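# Set two misplaced gears upright on furnace tray lugs

## Task

Fix the two wrongly placed gears so that each gear on the furnace tray rests flat on its lug with the small end facing up, then release them.

## Robot and tools

Robot: two arms, left_arm and right_arm, each with six revolute joints and a parallel-finger gripper. In the shared scene frame the origin is on the table top between the arms, +z is up, +x points out over the table, and left_arm sits on the +y side (the names are not image sides). Bases: left_arm at (-0.021, +0.263, 0) m, quat_wxyz (+0.999, 0, 0, +0.036); right_arm at (-0.045, -0.350, 0) m, quat_wxyz (+0.997, 0, 0, +0.082).

execute_actions takes "actions", a list holding zero or one item, plus optional "pictures" (boolean; images are included unless you pass false).
- Empty list: no command, just returns the state.
- Motion item: {"rows": [...], "steps": n}. rows holds 1 to 15 rows; steps is 1 to 15 (default 15), each step lasting 1/30 s. Row k is used on step k; if rows run out, the final row repeats.
- Wait item: {"steps": n} with n up to 300; it returns once that many steps have elapsed since the previous result, and time spent replying counts toward it.
A refused call moves nothing.

Each row is one flat list of 14 numbers covering both arms, even if only one moves: left_arm waist, shoulder, elbow, wrist pitch, wrist yaw, wrist roll, opening, then the same seven for right_arm. The six joint values are absolute target angles in radians, in the same form Joint positions reports them (not offsets). Ranges per arm: waist -2.880 to 2.880, shoulder 0.000 to 3.142, elbow 0.000 to 3.019, wrist pitch -1.693 to 1.571, wrist yaw -1.571 to 1.571, wrist roll -2.094 to 2.094. True ends may differ by up to 0.019 rad. A target beyond a stated end by more than 0.019 rad, and farther out than the current angle, gets the call refused; a target past the real end is clipped there, and the result may say "joint sent to its limit" (possibly about an earlier action). Missing that line does not prove there is room to go. Opening is a unitless value from -1 (closed) to +1 (fully open, pads 0.094 m apart).

Motion limits: each step the commanded angle is kept within a lead of the measured one: 0.264 rad waist, 0.32 shoulder, 0.276 elbow, 0.33 wrist pitch, 0.186 wrist yaw, 0.522 wrist roll. If targets would move a gripper more than 70 mm from where it is measured, all joints of that arm are scaled back. Distant targets therefore take several actions. Between calls the arms keep heading to the last row sent until they have essentially stopped or a step is HELD; then only a new action makes them go farther. Fingers still in motion finish moving.

Results: the state line "left_arm: … | right_arm: …" gives each gripper's end_effector_position (metres, scene frame) and end_effector_quat_wxyz. That point lies between the finger pads, roughly 1 cm behind the tips; fingers point along the gripper's +z and close along its y. Reported positions can be off, more so at long reach. Joint positions and Joint velocities list per arm the six joints (rad, rad/s) then the pad gap (m, m/s). grip_measured is the measured opening on the command scale; each gripper may read off by about 1 mm. "joint command not followed" means a clearance check altered or blocked some joint targets; the rest of the row still ran. HELD flags steps where your row was partly or wholly not sent. MOTOR HOT warns from 85 °C; at 100 °C an OVER-TEMPERATURE FAULT drops that arm, so avoid holding loads for long, including while thinking.

Gripping: away from ±1 the fingers go to where grip_measured equals your number. To hold a part, command about 0.03 below grip_measured for a firm grip, less for a gentler one. Pad force tops out near 50 to 62 N (lower on some grippers, lower on parts under about 2 mm thick), with a brief spike at first contact. Held parts may be tugged and loose items pushed now and then.

Caution: don't drop, slam or shove items hard, don't let anything leave the table (that fails the job), and don't let the arms collide or press against each other. Smooth, economical motion is preferred. At the end, open the grippers and move clear.

zoom_image: {"camera": name, "region": [x0, y0, x1, y1]} in pixels of that camera's latest image, origin at top-left, region at most 504 by 504. Cameras: cam_head_left, cam_head_right, cam_high, cam_low (504x504 each), cam_left_wrist, cam_right_wrist (616x616 fisheye, posed from their arm's joint readings). Calibration (K, distortion, T_world_to_cam) is supplied and may be slightly off per scene; results note cameras whose numbers changed.

read_manual: optional "section" (only "licences"); returns URDF licence text and moves nothing.

finished_scene: {"scene": number of the current scene}. It ends that scene irreversibly and reports whether the goal was met; the gears must stay correctly placed. Replying without any tool call also ends things.

Each tool is called after ">>>" by a JSON object that holds its "api" and its "payload", one argument or row to a line.

## Session

>>> {"api": "execute_actions", "payload": {
  "actions": []
}}

Scene clock: 0.00 s of 6880.00 s.
left_arm: end_effector_position=(+0.7799, +0.4758, +0.3340) grip_measured=+1.000 end_effector_quat_wxyz=(+0.399, -0.056, +0.824, +0.398) | right_arm: end_effector_position=(+0.0978, -0.1280, +0.1114) grip_measured=+1.000 end_effector_quat_wxyz=(-0.049, -0.655, +0.740, -0.147)
Joint positions: left_arm=[ 0.059  2.042  2.027 -0.466 -0.66   0.406  0.094] | right_arm=[ 0.984  1.252  0.808 -1.341  0.227 -0.276  0.094]
Joint velocities: left_arm=[-0.005 -0.005 -0.002  0.002  0.066  0.022  0.   ] | right_arm=[-0.015 -0.015 -0.002  0.007 -0.022 -0.066  0.   ]

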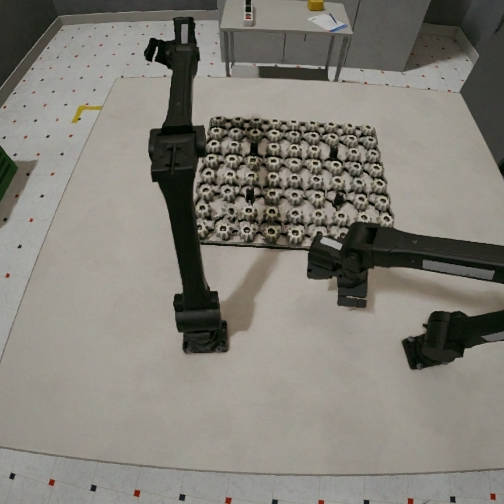

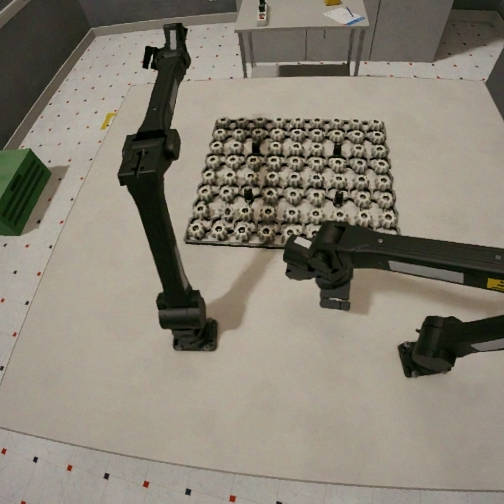

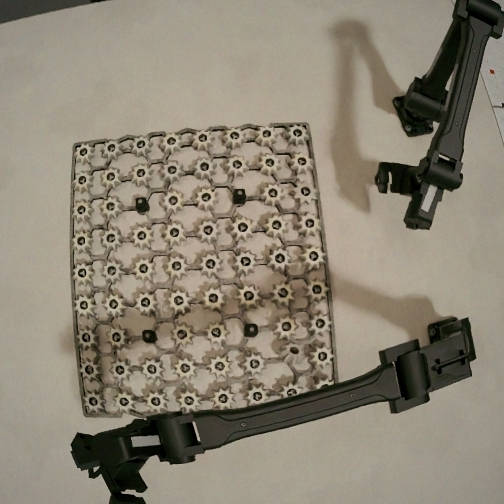

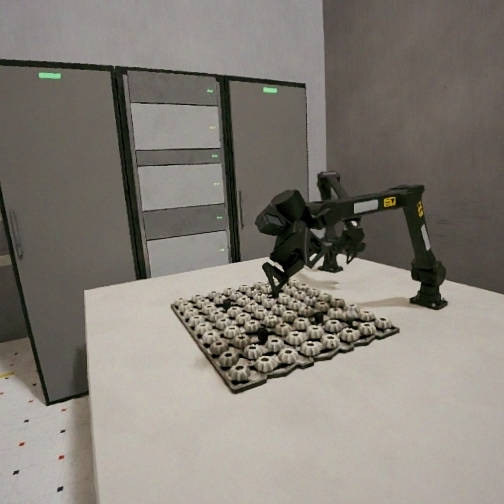

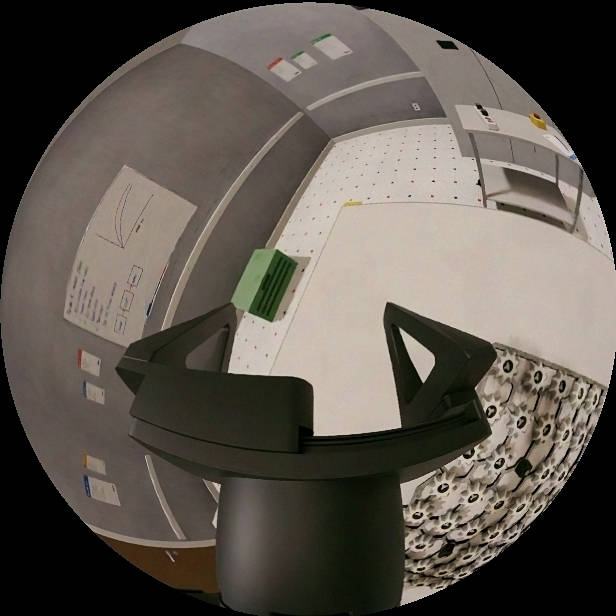

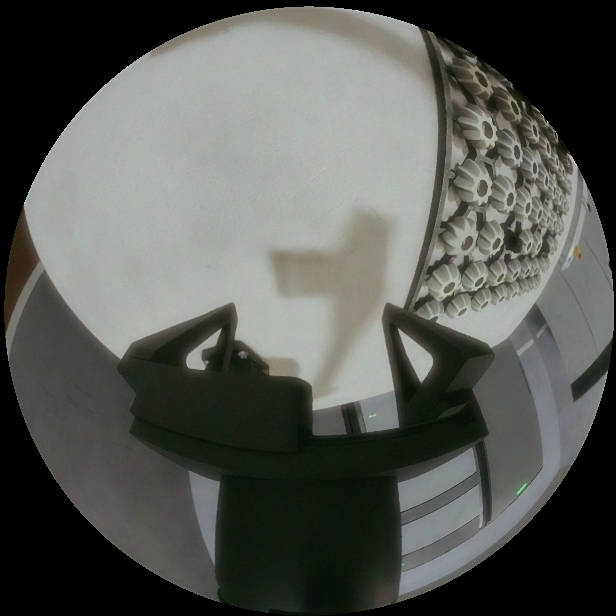

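>>> {"api": "zoom_image", "payload": {
  "camera": "cam_high",
  "region": [60, 110, 350, 420]
}}

>>> {"api": "zoom_image", "payload": {
  "camera": "cam_head_right",
  "region": [180, 110, 410, 250]
}}

Region (60, 110, 350, 420) of cam_high's 504x504 image, scaled by 1.626, with more detail than that image has; it fills the left 471 columns of this view, and the rest is white.

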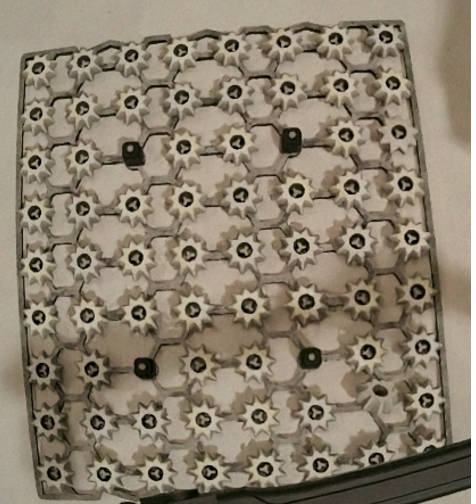

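Region (180, 110, 410, 250) of cam_head_right's 504x504 image, scaled by 2.191, with more detail than that image has; it fills the top 307 rows of this view, and the rest is white.

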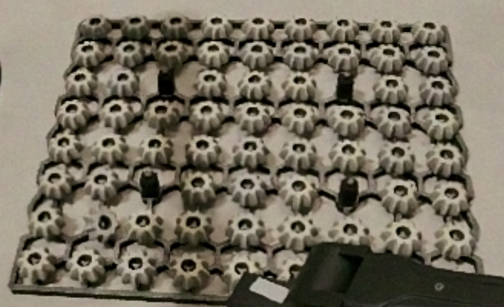

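>>> {"api": "execute_actions", "payload": {
  "actions": [
    {"rows":[[-0.279,1.494,1.181,-1.258,0,0,0.4,0.269,1.459,1.142,-1.254,0,0,0.4]]}
  ],
  "pictures": false
}}

>>> {"api": "execute_actions", "payload": {
  "actions": [
    {"steps":60}
  ]
}}

Scene clock: 71.23 s of 6880.00 s.
left_arm: end_effector_position=(+0.6209, +0.2196, +0.2433) grip_measured=+0.402 end_effector_quat_wxyz=(+0.255, +0.119, +0.954, +0.101) | right_arm: end_effector_position=(+0.2985, -0.1757, +0.1278) grip_measured=+0.402 end_effector_quat_wxyz=(-0.034, -0.259, +0.965, -0.009)
Joint positions: left_arm=[-0.191  1.711  1.599 -0.935 -0.193  0.182  0.066] | right_arm=[ 0.309  1.462  1.083 -1.263  0.003 -0.053  0.066]
Joint velocities: left_arm=[-0.65  -0.962 -1.053 -1.233  1.136 -0.418 -0.   ] | right_arm=[-1.48   0.005  0.188  0.022  0.037  0.256  0.   ]
Steps of this call (steps 1 to 90: nothing new was sent; then 67.73 s passed at rest; steps 91 to 105: all 15 steps of this action). Readings (joint positions):
91: left_arm=[0.056 2.036 2.018 -0.478 -0.636 0.390] | right_arm=[0.973 1.260 0.815 -1.340 0.178 -0.257]
92: left_arm=[0.053 2.020 1.993 -0.506 -0.608 0.370] | right_arm=[0.945 1.277 0.834 -1.337 0.123 -0.234]
94: left_arm=[0.035 1.982 1.937 -0.566 -0.553 0.335] | right_arm=[0.867 1.332 0.893 -1.321 0.062 -0.194]
98: left_arm=[-0.031 1.899 1.825 -0.686 -0.442 0.275] | right_arm=[0.687 1.424 1.008 -1.286 0.014 -0.131]
105: the state above

Scene clock: 73.23 s of 6880.00 s.
left_arm: end_effector_position=(+0.3886, +0.1741, +0.1457) grip_measured=+0.402 end_effector_quat_wxyz=(-0.005, +0.114, +0.993, +0.002) | right_arm: end_effector_position=(+0.3097, -0.1853, +0.1329) grip_measured=+0.402 end_effector_quat_wxyz=(-0.027, -0.222, +0.975, -0.006)
Joint positions: left_arm=[-0.287  1.493  1.169 -1.257 -0.003  0.015  0.066] | right_arm=[ 0.273  1.462  1.098 -1.262  0.001 -0.011  0.066]
Joint velocities: left_arm=[ 0.024 -0.015  0.002  0.002 -0.007  0.037 -0.001] | right_arm=[-0.005 -0.024  0.002  0.002  0.022 -0.051 -0.   ]
Steps of this call (steps 1 to 45: the robot went on to your last target; steps 46 to 60: nothing new was sent). Readings (joint positions):
1: left_arm=[-0.213 1.679 1.560 -0.978 -0.148 0.169] | right_arm=[0.266 1.462 1.089 -1.262 0.003 -0.043]
2: left_arm=[-0.232 1.647 1.519 -1.021 -0.108 0.156] | right_arm=[0.236 1.462 1.094 -1.262 0.004 -0.036]
4: left_arm=[-0.266 1.585 1.428 -1.093 -0.053 0.132] | right_arm=[0.217 1.462 1.098 -1.262 0.004 -0.025]
8: left_arm=[-0.293 1.496 1.244 -1.210 -0.004 0.077] | right_arm=[0.251 1.462 1.098 -1.262 0.002 -0.016]
60: the state above
All arms were judged still, so your last target was given up. Only a new action makes them travel on or press farther. Fingers that are still opening or closing keep moving.
camera_calibration (this result's frames):
cam_left_wrist: T_world_to_cam=[[-0.236849, -0.971534, -0.00500204, 0.265535], [-0.772513, 0.185203, 0.607391, 0.180395], [-0.589175, 0.147724, -0.794387, 0.44134], [0, 0, 0, 1]] pos_world=[0.462275, 0.159371, 0.242353]
cam_right_wrist: T_world_to_cam=[[0.429419, -0.902965, -0.0158986, -0.292949], [-0.692341, -0.340455, 0.636203, 0.0715458], [-0.579882, -0.26219, -0.771358, 0.354928], [0, 0, 0, 1]] pos_world=[0.381148, -0.147106, 0.223602]

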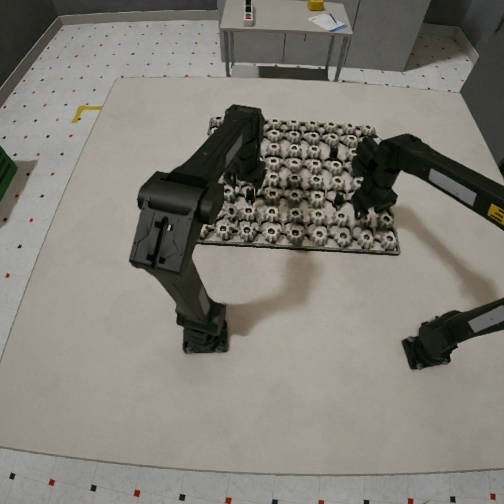

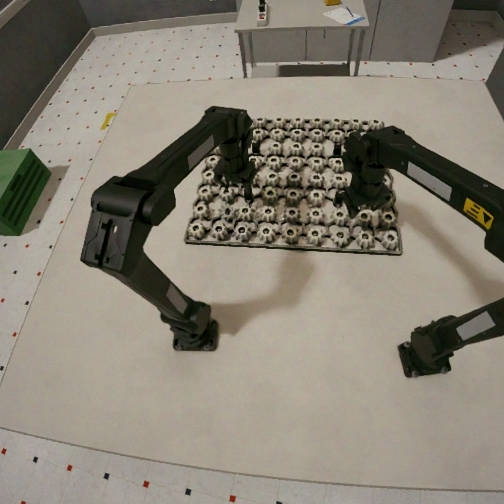

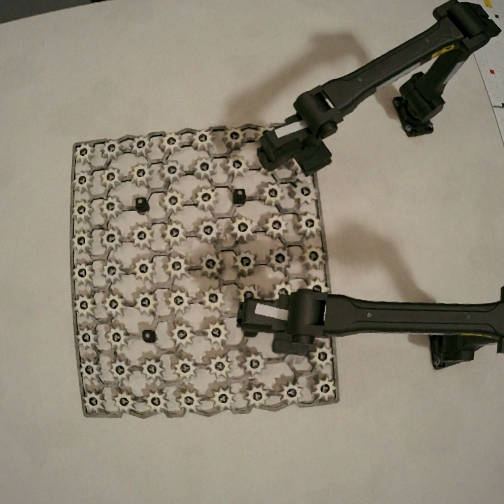

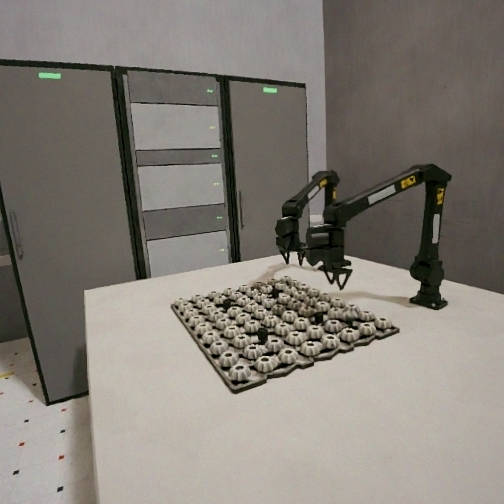

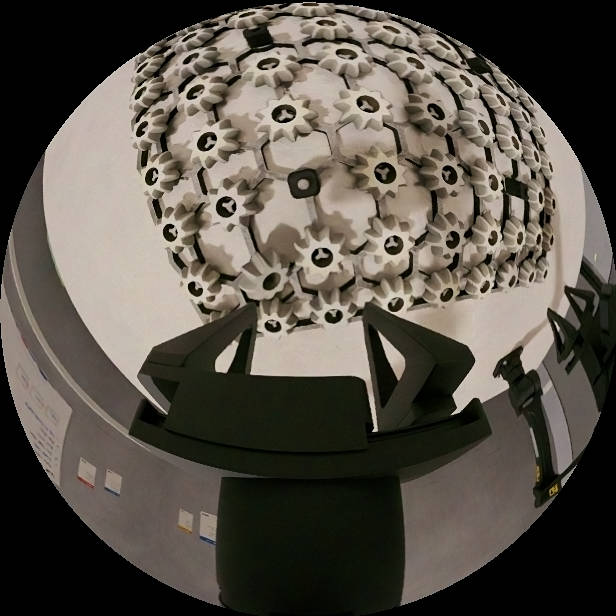

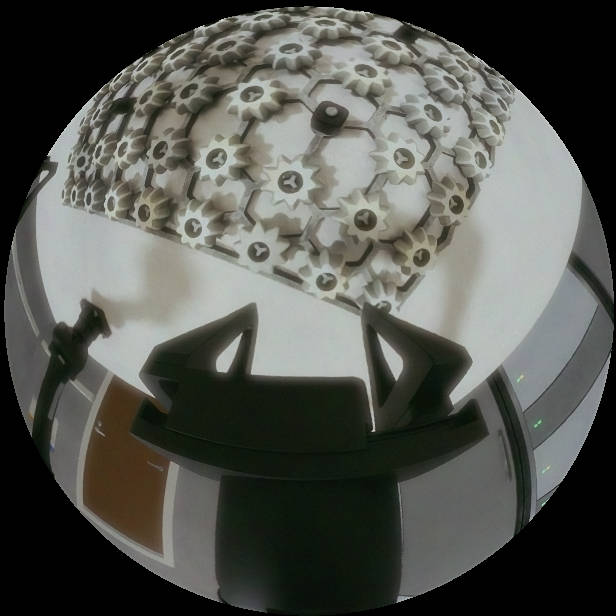

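>>> {"api": "execute_actions", "payload": {
  "actions": [
    {"rows":[[-0.154,1.461,0.955,-1.054,0,0,0.4,0.415,1.489,0.99,-1.056,0,0,0.4]]}
  ],
  "pictures": false
}}

>>> {"api": "execute_actions", "payload": {
  "actions": [
    {"steps":40}
  ]
}}

Scene clock: 99.40 s of 6880.00 s.
left_arm: end_effector_position=(+0.3534, +0.2354, +0.0773) grip_measured=+0.402 end_effector_quat_wxyz=(-0.009, +0.043, +0.999, +0.001) | right_arm: end_effector_position=(+0.2799, -0.1362, +0.0777) grip_measured=+0.402 end_effector_quat_wxyz=(-0.009, -0.292, +0.956, -0.002)
Joint positions: left_arm=[-0.146  1.465  0.941 -1.064 -0.001  0.013  0.066] | right_arm=[ 0.419  1.498  0.979 -1.069 -0.002 -0.009  0.066]
Joint velocities: left_arm=[-0.034 -0.015  0.007  0.027 -0.007 -0.022  0.   ] | right_arm=[-0.073  0.005  0.007 -0.027  0.081  0.022  0.001]
Steps of this call (steps 1 to 90: nothing new was sent; then 22.67 s passed at rest; steps 91 to 105: all 15 steps of this action). Readings (joint positions):
91: left_arm=[-0.281 1.490 1.150 -1.226 0.000 0.015] | right_arm=[0.282 1.461 1.084 -1.229 0.004 -0.010]
92: left_arm=[-0.269 1.476 1.112 -1.168 0.002 0.015] | right_arm=[0.299 1.457 1.061 -1.166 0.005 -0.009]
94: left_arm=[-0.219 1.460 1.024 -1.100 0.002 0.015] | right_arm=[0.360 1.463 1.016 -1.097 0.004 -0.009]
98: left_arm=[-0.137 1.465 0.942 -1.079 -0.001 0.013] | right_arm=[0.441 1.493 0.980 -1.076 -0.002 -0.009]
105: the state above

Scene clock: 100.73 s of 6880.00 s.
left_arm: end_effector_position=(+0.3535, +0.2350, +0.0773) grip_measured=+0.402 end_effector_quat_wxyz=(-0.008, +0.044, +0.999, +0.001) | right_arm: end_effector_position=(+0.2803, -0.1368, +0.0777) grip_measured=+0.402 end_effector_quat_wxyz=(-0.009, -0.291, +0.957, -0.002)
Joint positions: left_arm=[-0.147  1.465  0.941 -1.063 -0.001  0.013  0.066] | right_arm=[ 0.417  1.498  0.979 -1.069 -0.002 -0.009  0.066]
Joint velocities: left_arm=[-0.005 -0.005 -0.017 -0.007 -0.051 -0.037 -0.   ] | right_arm=[ 0.005 -0.005  0.002 -0.017  0.007  0.037 -0.   ]
Steps of this call (steps 1 to 15: the robot went on to your last target; steps 16 to 40: nothing new was sent). Readings (joint positions):
1: left_arm=[-0.147 1.465 0.941 -1.064 -0.001 0.013] | right_arm=[0.418 1.498 0.979 -1.069 -0.002 -0.009]
2: left_arm=[-0.147 1.465 0.941 -1.064 -0.001 0.013] | right_arm=[0.417 1.498 0.979 -1.069 -0.002 -0.009]
4: left_arm=[-0.147 1.465 0.941 -1.063 -0.001 0.013] | right_arm=[0.417 1.498 0.979 -1.069 -0.002 -0.009]
8: left_arm=[-0.147 1.465 0.941 -1.063 -0.001 0.013] | right_arm=[0.417 1.498 0.979 -1.069 -0.002 -0.009]
40: the state above
All arms were judged still, so your last target was given up. Only a new action makes them travel on or press farther. Fingers that are still opening or closing keep moving.
camera_calibration (this result's frames):
cam_left_wrist: T_world_to_cam=[[-0.0974442, -0.995235, -0.00336455, 0.272212], [-0.78737, 0.0750234, 0.611898, 0.21438], [-0.60873, 0.0622751, -0.790929, 0.384102], [0, 0, 0, 1]] pos_world=[0.429136, 0.230911, 0.173535]
cam_right_wrist: T_world_to_cam=[[0.553548, -0.832608, -0.0186442, -0.262428], [-0.655534, -0.449413, 0.60688, 0.0798417], [-0.513672, -0.323715, -0.794575, 0.282911], [0, 0, 0, 1]] pos_world=[0.342929, -0.0910353, 0.171447]

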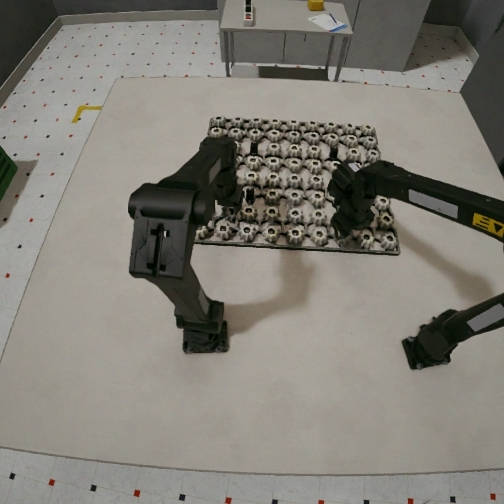

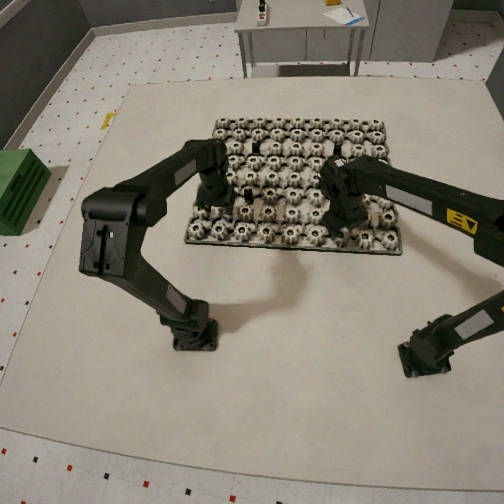

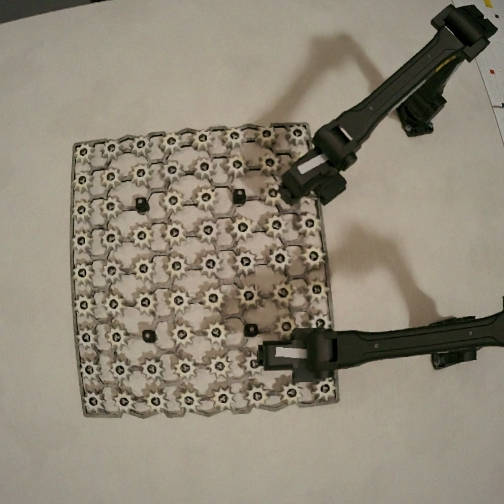

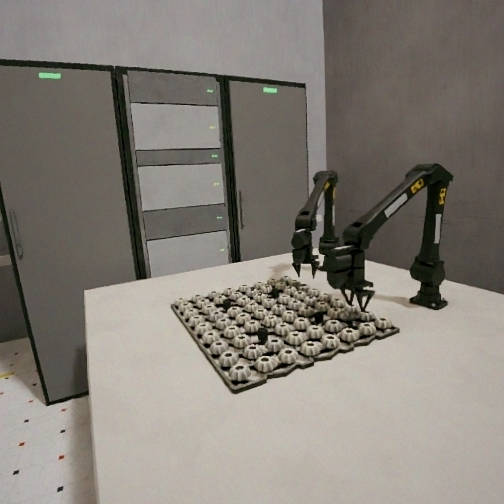

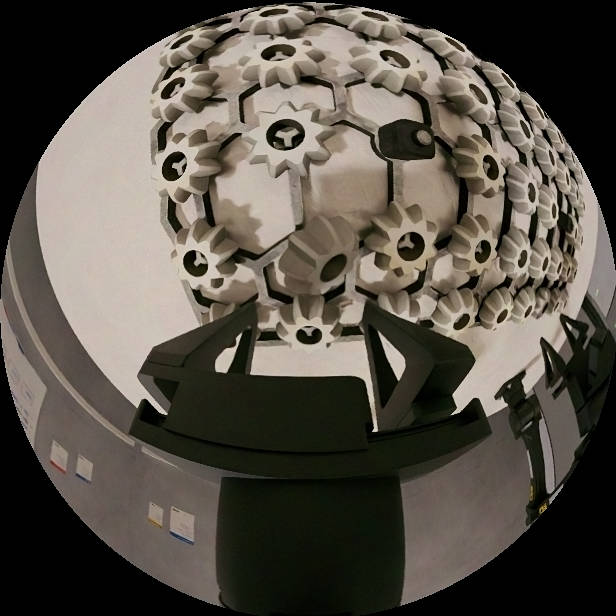

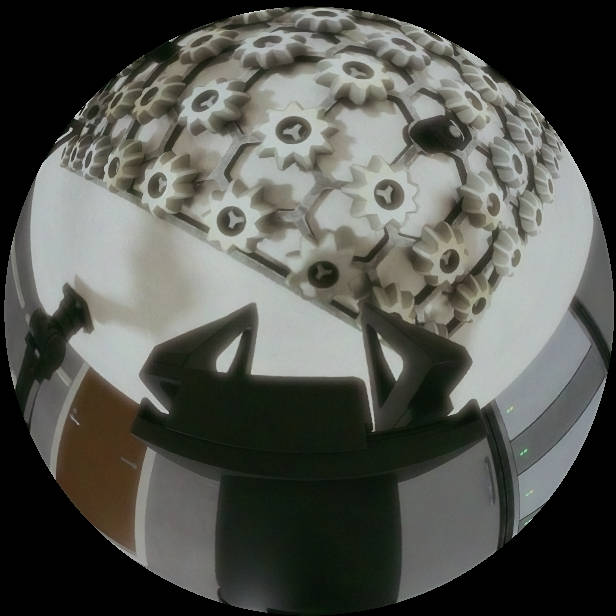

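>>> {"api": "execute_actions", "payload": {
  "actions": [
    {"rows":[[-0.165,1.48,0.975,-1.054,0,1.24,0.4,0.402,1.569,0.927,-0.897,0,0,0.4]]}
  ],
  "pictures": false
}}

>>> {"api": "execute_actions", "payload": {
  "actions": [
    {"steps":30}
  ]
}}

Scene clock: 130.23 s of 6880.00 s.
left_arm: end_effector_position=(+0.3532, +0.2311, +0.0773) grip_measured=+0.403 end_effector_quat_wxyz=(-0.007, +0.571, +0.821, -0.004) | right_arm: end_effector_position=(+0.2902, -0.1377, +0.0322) grip_measured=+0.402 end_effector_quat_wxyz=(+0.005, -0.284, +0.959, +0.000)
Joint positions: left_arm=[-0.158  1.465  0.941 -1.063 -0.001  1.13   0.066] | right_arm=[ 0.403  1.573  0.923 -0.911  0.002 -0.009  0.066]
Joint velocities: left_arm=[ 0.015 -0.015 -0.002  0.012 -0.037  0.637 -0.001] | right_arm=[-0.015 -0.015  0.002 -0.002  0.037  0.022  0.   ]
Steps of this call (steps 1 to 90: nothing new was sent; then 26.00 s passed at rest; steps 91 to 105: all 15 steps of this action). Readings (joint positions):
91: left_arm=[-0.147 1.465 0.941 -1.063 -0.001 0.088] | right_arm=[0.416 1.501 0.971 -1.042 -0.002 -0.009]
92: left_arm=[-0.148 1.465 0.941 -1.063 -0.001 0.186] | right_arm=[0.416 1.504 0.960 -0.991 -0.002 -0.009]
94: left_arm=[-0.152 1.465 0.941 -1.063 -0.001 0.380] | right_arm=[0.412 1.529 0.944 -0.934 -0.002 -0.009]
98: left_arm=[-0.157 1.465 0.941 -1.063 -0.001 0.769] | right_arm=[0.405 1.569 0.929 -0.913 0.005 -0.009]
105: the state above

Scene clock: 131.23 s of 6880.00 s.
left_arm: end_effector_position=(+0.3532, +0.2311, +0.0773) grip_measured=+0.403 end_effector_quat_wxyz=(-0.007, +0.609, +0.793, -0.004) | right_arm: end_effector_position=(+0.2902, -0.1377, +0.0322) grip_measured=+0.402 end_effector_quat_wxyz=(+0.005, -0.284, +0.959, +0.000)
Joint positions: left_arm=[-0.158  1.465  0.941 -1.063 -0.001  1.225  0.066] | right_arm=[ 0.403  1.573  0.923 -0.911  0.002 -0.009  0.066]
Joint velocities: left_arm=[-0.005 -0.015 -0.002  0.002  0.037 -0.022  0.001] | right_arm=[-0.015 -0.005  0.007 -0.007  0.022  0.051 -0.   ]
Steps of this call (steps 1 to 30: the robot went on to your last target). Readings (joint positions):
1: left_arm=[-0.158 1.465 0.941 -1.063 -0.001 1.149] | right_arm=[0.403 1.573 0.923 -0.911 0.002 -0.009]
2: left_arm=[-0.158 1.465 0.941 -1.063 -0.001 1.165] | right_arm=[0.403 1.573 0.923 -0.911 0.002 -0.009]
4: left_arm=[-0.158 1.465 0.941 -1.063 -0.001 1.187] | right_arm=[0.403 1.573 0.923 -0.911 0.002 -0.009]
8: left_arm=[-0.158 1.465 0.941 -1.063 -0.001 1.210] | right_arm=[0.403 1.573 0.923 -0.911 0.002 -0.009]
30: the state above
All arms were judged still, so your last target was given up. Only a new action makes them travel on or press farther. Fingers that are still opening or closing keep moving.
camera_calibration (this result's frames):
cam_left_wrist: T_world_to_cam=[[-0.968673, -0.248014, 0.0127133, 0.402123], [-0.190264, 0.774071, 0.603832, -0.157441], [-0.1596, 0.582497, -0.79701, 0.105736], [0, 0, 0, 1]] pos_world=[0.376446, 0.160012, 0.174229]
cam_right_wrist: T_world_to_cam=[[0.542505, -0.839931, -0.0142681, -0.267443], [-0.677163, -0.447299, 0.584272, 0.120869], [-0.497131, -0.307309, -0.811432, 0.249569], [0, 0, 0, 1]] pos_world=[0.351006, -0.093874, 0.128072]

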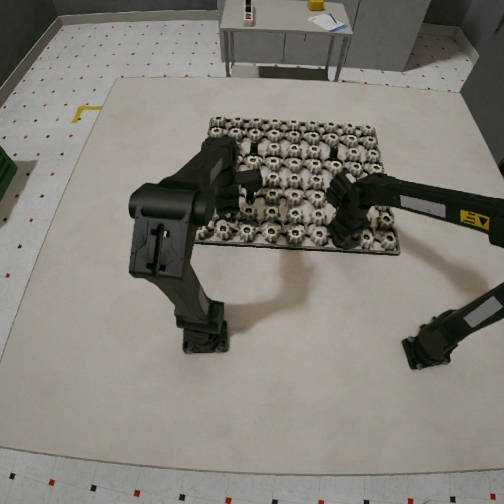

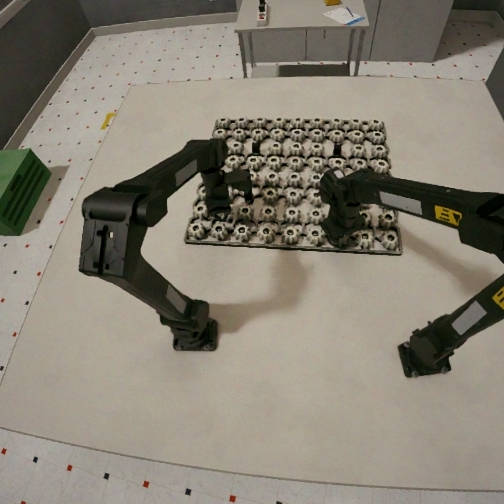

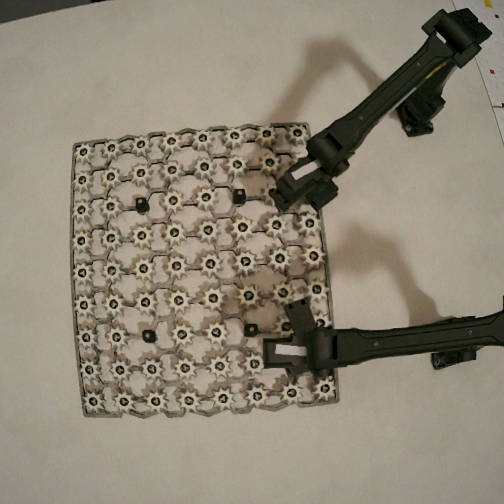

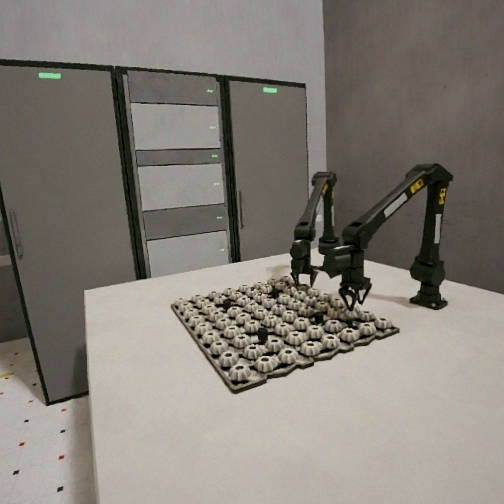

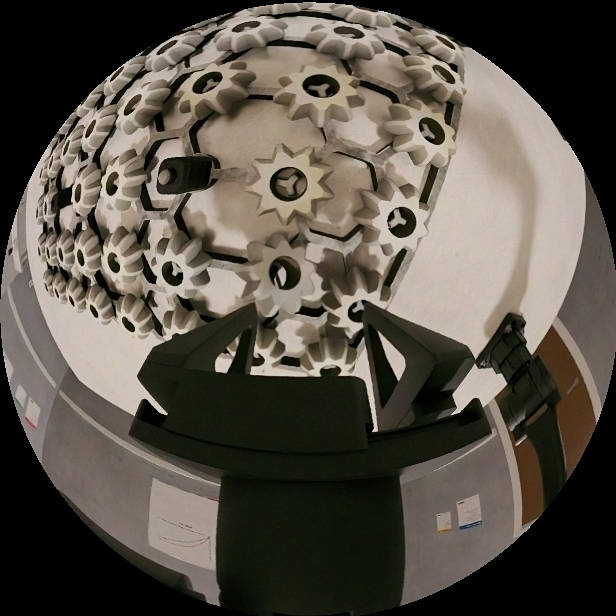

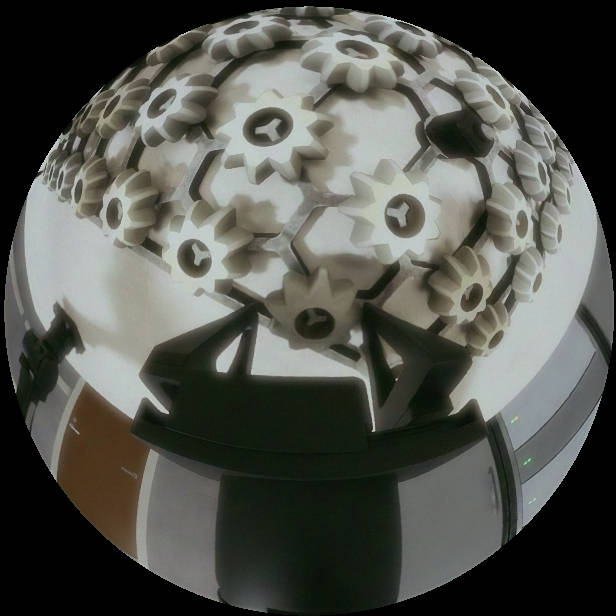

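>>> {"api": "execute_actions", "payload": {
  "actions": [
    {"rows":[[-0.169,1.549,0.93,-0.932,0,1.75,0.4,0.402,1.569,0.927,-0.897,0,0,-0.1]]}
  ],
  "pictures": false
}}

>>> {"api": "execute_actions", "payload": {
  "actions": [
    {"steps":30}
  ]
}}

Scene clock: 142.13 s of 6880.00 s.
left_arm: end_effector_position=(+0.3745, +0.2284, +0.0451) grip_measured=+0.403 end_effector_quat_wxyz=(+0.005, +0.784, +0.620, +0.006) | right_arm: end_effector_position=(+0.2916, -0.1392, +0.0322) grip_measured=+0.199 end_effector_quat_wxyz=(+0.006, -0.282, +0.959, -0.001)
Joint positions: left_arm=[-0.16   1.548  0.935 -0.942 -0.001  1.717  0.066] | right_arm=[ 0.4    1.573  0.923 -0.91   0.005 -0.009  0.056]
Joint velocities: left_arm=[-0.015  0.005  0.002  0.022 -0.037  0.095 -0.   ] | right_arm=[ 0.015 -0.005 -0.012 -0.012  0.11   0.007  0.   ]
Steps of this call (steps 1 to 90: nothing new was sent; then 7.40 s passed at rest; steps 91 to 105: all 15 steps of this action). Readings (joint positions):
91: left_arm=[-0.158 1.469 0.939 -1.044 -0.001 1.301] | right_arm=[0.403 1.573 0.923 -0.911 0.009 -0.009]
92: left_arm=[-0.158 1.476 0.939 -1.008 -0.001 1.389] | right_arm=[0.401 1.573 0.923 -0.911 0.010 -0.009]
94: left_arm=[-0.159 1.504 0.939 -0.960 -0.001 1.514] | right_arm=[0.400 1.573 0.923 -0.910 0.005 -0.009]
98: left_arm=[-0.160 1.545 0.938 -0.943 -0.001 1.645] | right_arm=[0.400 1.573 0.923 -0.910 0.005 -0.009]
105: the state above

Scene clock: 143.13 s of 6880.00 s.
left_arm: end_effector_position=(+0.3745, +0.2284, +0.0451) grip_measured=+0.403 end_effector_quat_wxyz=(+0.005, +0.790, +0.613, +0.006) | right_arm: end_effector_position=(+0.2916, -0.1392, +0.0322) grip_measured=+0.199 end_effector_quat_wxyz=(+0.006, -0.282, +0.959, -0.001)
Joint positions: left_arm=[-0.16   1.548  0.935 -0.942 -0.001  1.735  0.066] | right_arm=[ 0.4    1.573  0.923 -0.91   0.005 -0.009  0.056]
Joint velocities: left_arm=[-0.005 -0.015 -0.002 -0.007 -0.007 -0.037 -0.   ] | right_arm=[-0.005 -0.015 -0.012  0.002 -0.066 -0.081 -0.   ]
Steps of this call (steps 1 to 30: the robot went on to your last target). Readings (joint positions):
1: left_arm=[-0.160 1.548 0.935 -0.942 -0.001 1.720] | right_arm=[0.400 1.573 0.923 -0.910 0.005 -0.009]
2: left_arm=[-0.160 1.548 0.935 -0.942 -0.001 1.724] | right_arm=[0.400 1.573 0.923 -0.910 0.005 -0.009]
4: left_arm=[-0.160 1.548 0.935 -0.942 -0.001 1.728] | right_arm=[0.400 1.573 0.923 -0.910 0.005 -0.009]
8: left_arm=[-0.160 1.548 0.935 -0.942 -0.001 1.732] | right_arm=[0.400 1.573 0.923 -0.910 0.005 -0.009]
30: the state above
All arms were judged still, so your last target was given up. Only a new action makes them travel on or press farther. Fingers that are still opening or closing keep moving.
camera_calibration (this result's frames):
cam_left_wrist: T_world_to_cam=[[-0.965782, 0.258705, -0.0183471, 0.307041], [0.195984, 0.774307, 0.601697, -0.276448], [0.169868, 0.577512, -0.798514, -0.0371355], [0, 0, 0, 1]] pos_world=[0.357022, 0.156068, 0.142318]
cam_right_wrist: T_world_to_cam=[[0.538664, -0.842446, -0.0112156, -0.268814], [-0.68092, -0.443146, 0.583069, 0.122849], [-0.496174, -0.306441, -0.812345, 0.249675], [0, 0, 0, 1]] pos_world=[0.352333, -0.0955107, 0.128178]

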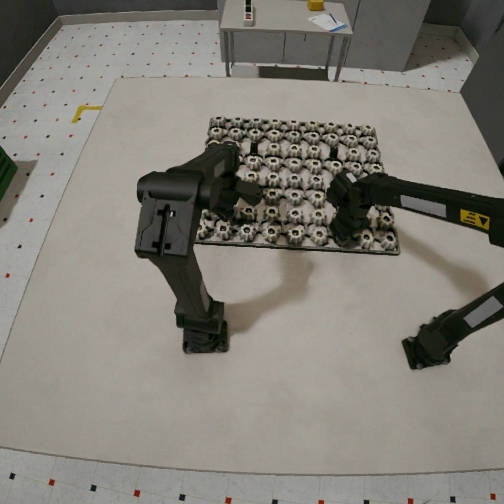

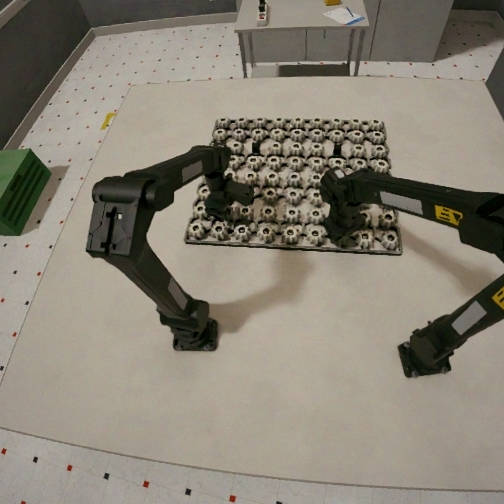

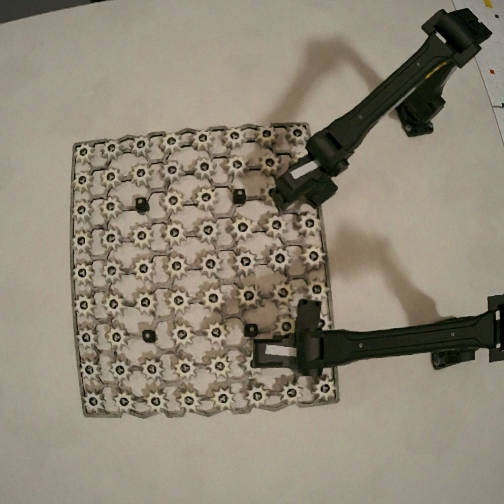

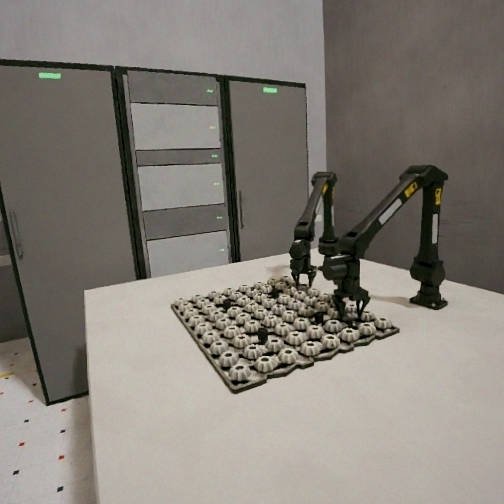

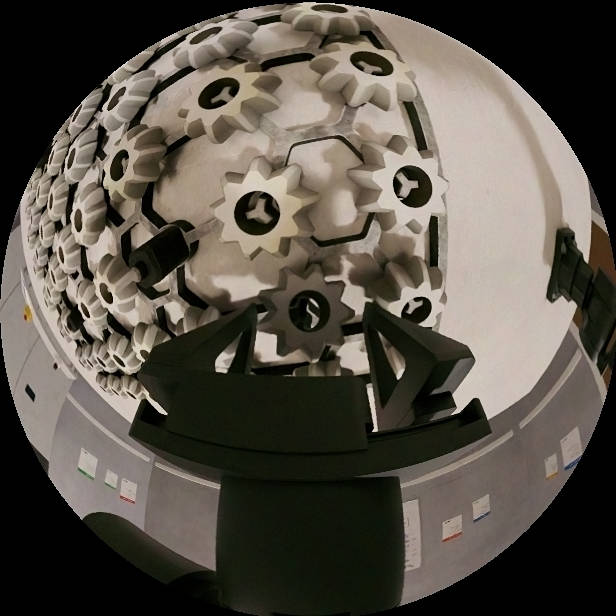

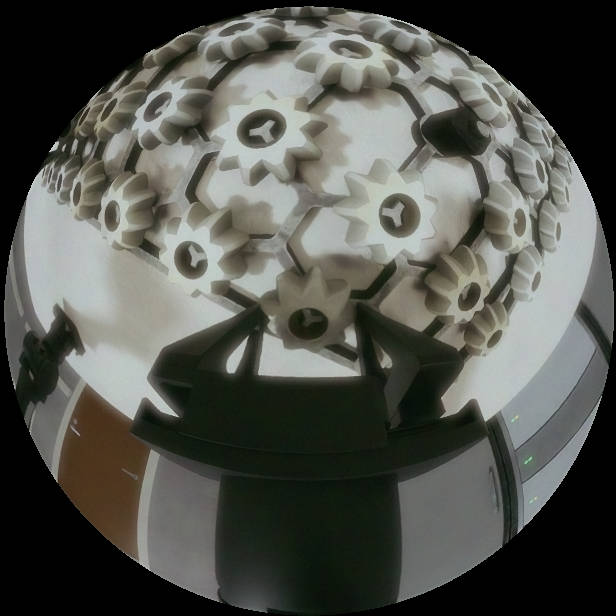

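>>> {"api": "execute_actions", "payload": {
  "actions": [
    {"rows":[[-0.165,1.582,0.93,-0.9,0,1.75,0.4,0.402,1.45,1.15,-1.254,0,0,0.15]]}
  ],
  "pictures": false
}}

>>> {"api": "execute_actions", "payload": {
  "actions": [
    {"rows":[[-0.165,1.582,0.93,-0.9,0,1.75,0.1,0.402,1.45,1.15,-1.254,0,0,0.15]]}
  ]
}}

Scene clock: 151.70 s of 6880.00 s.
left_arm: end_effector_position=(+0.3807, +0.2279, +0.0389) grip_measured=+0.402 end_effector_quat_wxyz=(+0.010, +0.790, +0.613, +0.012) | right_arm: end_effector_position=(+0.2978, -0.1345, +0.1547) grip_measured=+0.152 end_effector_quat_wxyz=(+0.013, -0.282, +0.959, +0.002)
Joint positions: left_arm=[-0.16   1.565  0.935 -0.91  -0.001  1.735  0.066] | right_arm=[ 0.4    1.426  1.122 -1.24   0.002 -0.008  0.054]
Joint velocities: left_arm=[ 0.005 -0.005  0.002  0.007 -0.051 -0.007 -0.001] | right_arm=[-0.005  0.034  0.012 -0.042 -0.051 -0.037 -0.   ]
Steps of this call (steps 1 to 90: nothing new was sent; then 5.07 s passed at rest; steps 91 to 105: all 15 steps of this action). Readings (joint positions):
91: left_arm=[-0.160 1.549 0.935 -0.937 -0.001 1.735] | right_arm=[0.400 1.571 0.933 -0.938 0.007 -0.009]
92: left_arm=[-0.160 1.550 0.935 -0.928 -0.001 1.735] | right_arm=[0.400 1.571 0.951 -0.982 0.004 -0.008]
94: left_arm=[-0.160 1.555 0.935 -0.914 -0.001 1.735] | right_arm=[0.400 1.559 1.000 -1.078 0.003 -0.008]
98: left_arm=[-0.160 1.564 0.935 -0.911 -0.001 1.735] | right_arm=[0.400 1.493 1.078 -1.209 0.003 -0.008]
105: the state above

Scene clock: 152.20 s of 6880.00 s.
left_arm: end_effector_position=(+0.3798, +0.2280, +0.0373) grip_measured=+0.115 end_effector_quat_wxyz=(+0.009, +0.791, +0.612, +0.010) | right_arm: end_effector_position=(+0.2977, -0.1346, +0.1480) grip_measured=+0.152 end_effector_quat_wxyz=(+0.003, -0.282, +0.959, -0.000)
Joint positions: left_arm=[-0.16   1.567  0.933 -0.909 -0.001  1.737  0.052] | right_arm=[ 0.4    1.444  1.122 -1.242  0.002 -0.008  0.054]
Joint velocities: left_arm=[-0.024  0.005 -0.002 -0.007 -0.022  0.022  0.   ] | right_arm=[ 0.005  0.005 -0.002 -0.012  0.051 -0.007 -0.001]
Steps of this call (steps 1 to 15: all 15 steps of this action). Readings (joint positions):
1: left_arm=[-0.160 1.565 0.935 -0.911 -0.001 1.735] | right_arm=[0.400 1.429 1.122 -1.242 0.002 -0.008]
2: left_arm=[-0.160 1.565 0.934 -0.910 -0.004 1.736] | right_arm=[0.400 1.432 1.122 -1.242 0.002 -0.008]
4: left_arm=[-0.160 1.567 0.934 -0.909 -0.001 1.737] | right_arm=[0.400 1.438 1.122 -1.242 0.002 -0.008]
8: left_arm=[-0.160 1.567 0.933 -0.909 -0.001 1.737] | right_arm=[0.400 1.444 1.122 -1.242 0.002 -0.008]
15: the state above
camera_calibration (this result's frames):
cam_left_wrist: T_world_to_cam=[[-0.965025, 0.260525, -0.0292269, 0.311858], [0.190821, 0.774492, 0.603117, -0.270577], [0.179763, 0.576445, -0.797117, -0.0475604], [0, 0, 0, 1]] pos_world=[0.361132, 0.155729, 0.134393]
cam_right_wrist: T_world_to_cam=[[0.538609, -0.842435, -0.0143005, -0.266406], [-0.677312, -0.443008, 0.587361, 0.0598192], [-0.501149, -0.306672, -0.809199, 0.349092], [0, 0, 0, 1]] pos_world=[0.358952, -0.0908731, 0.243539]

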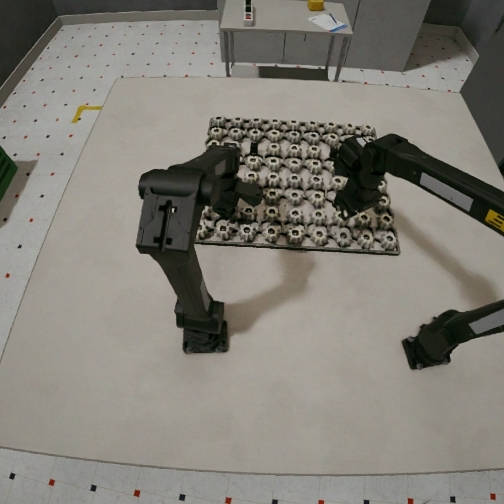

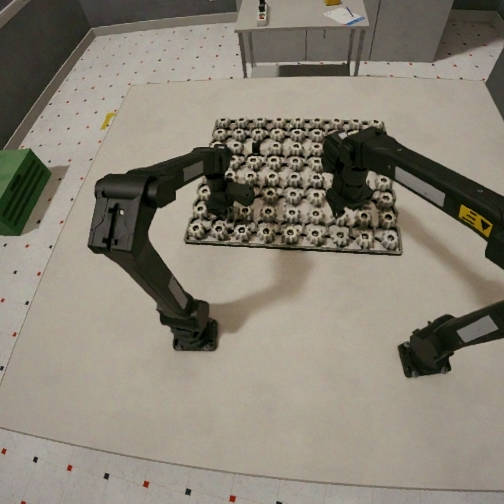

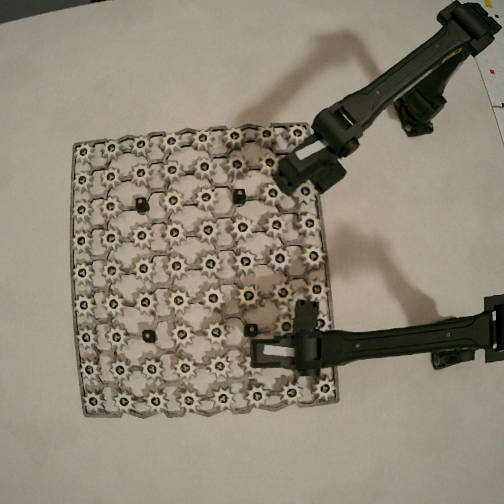

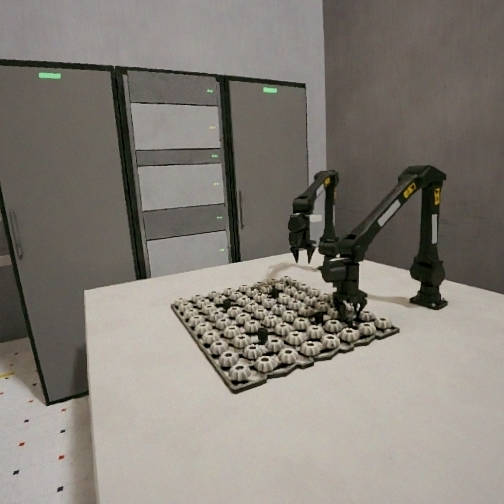

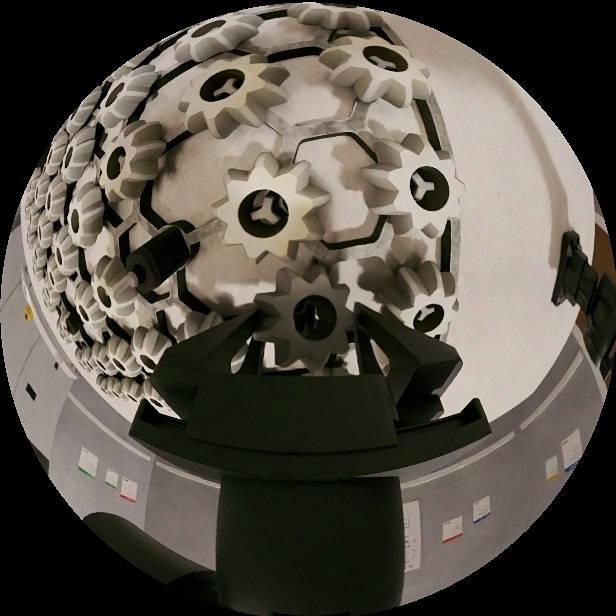

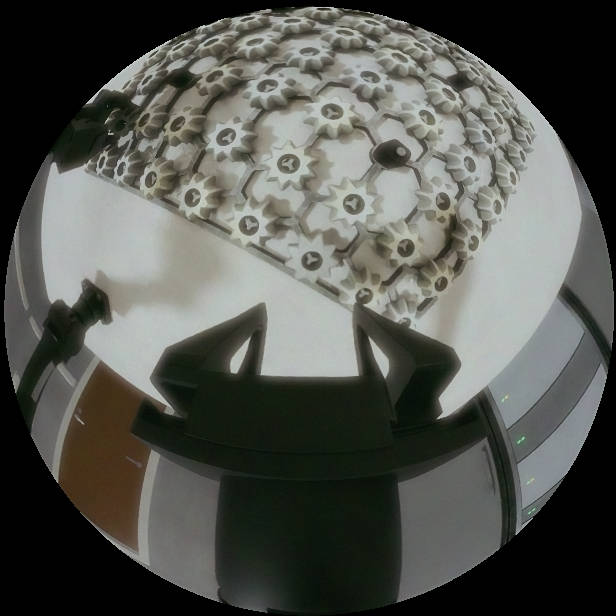

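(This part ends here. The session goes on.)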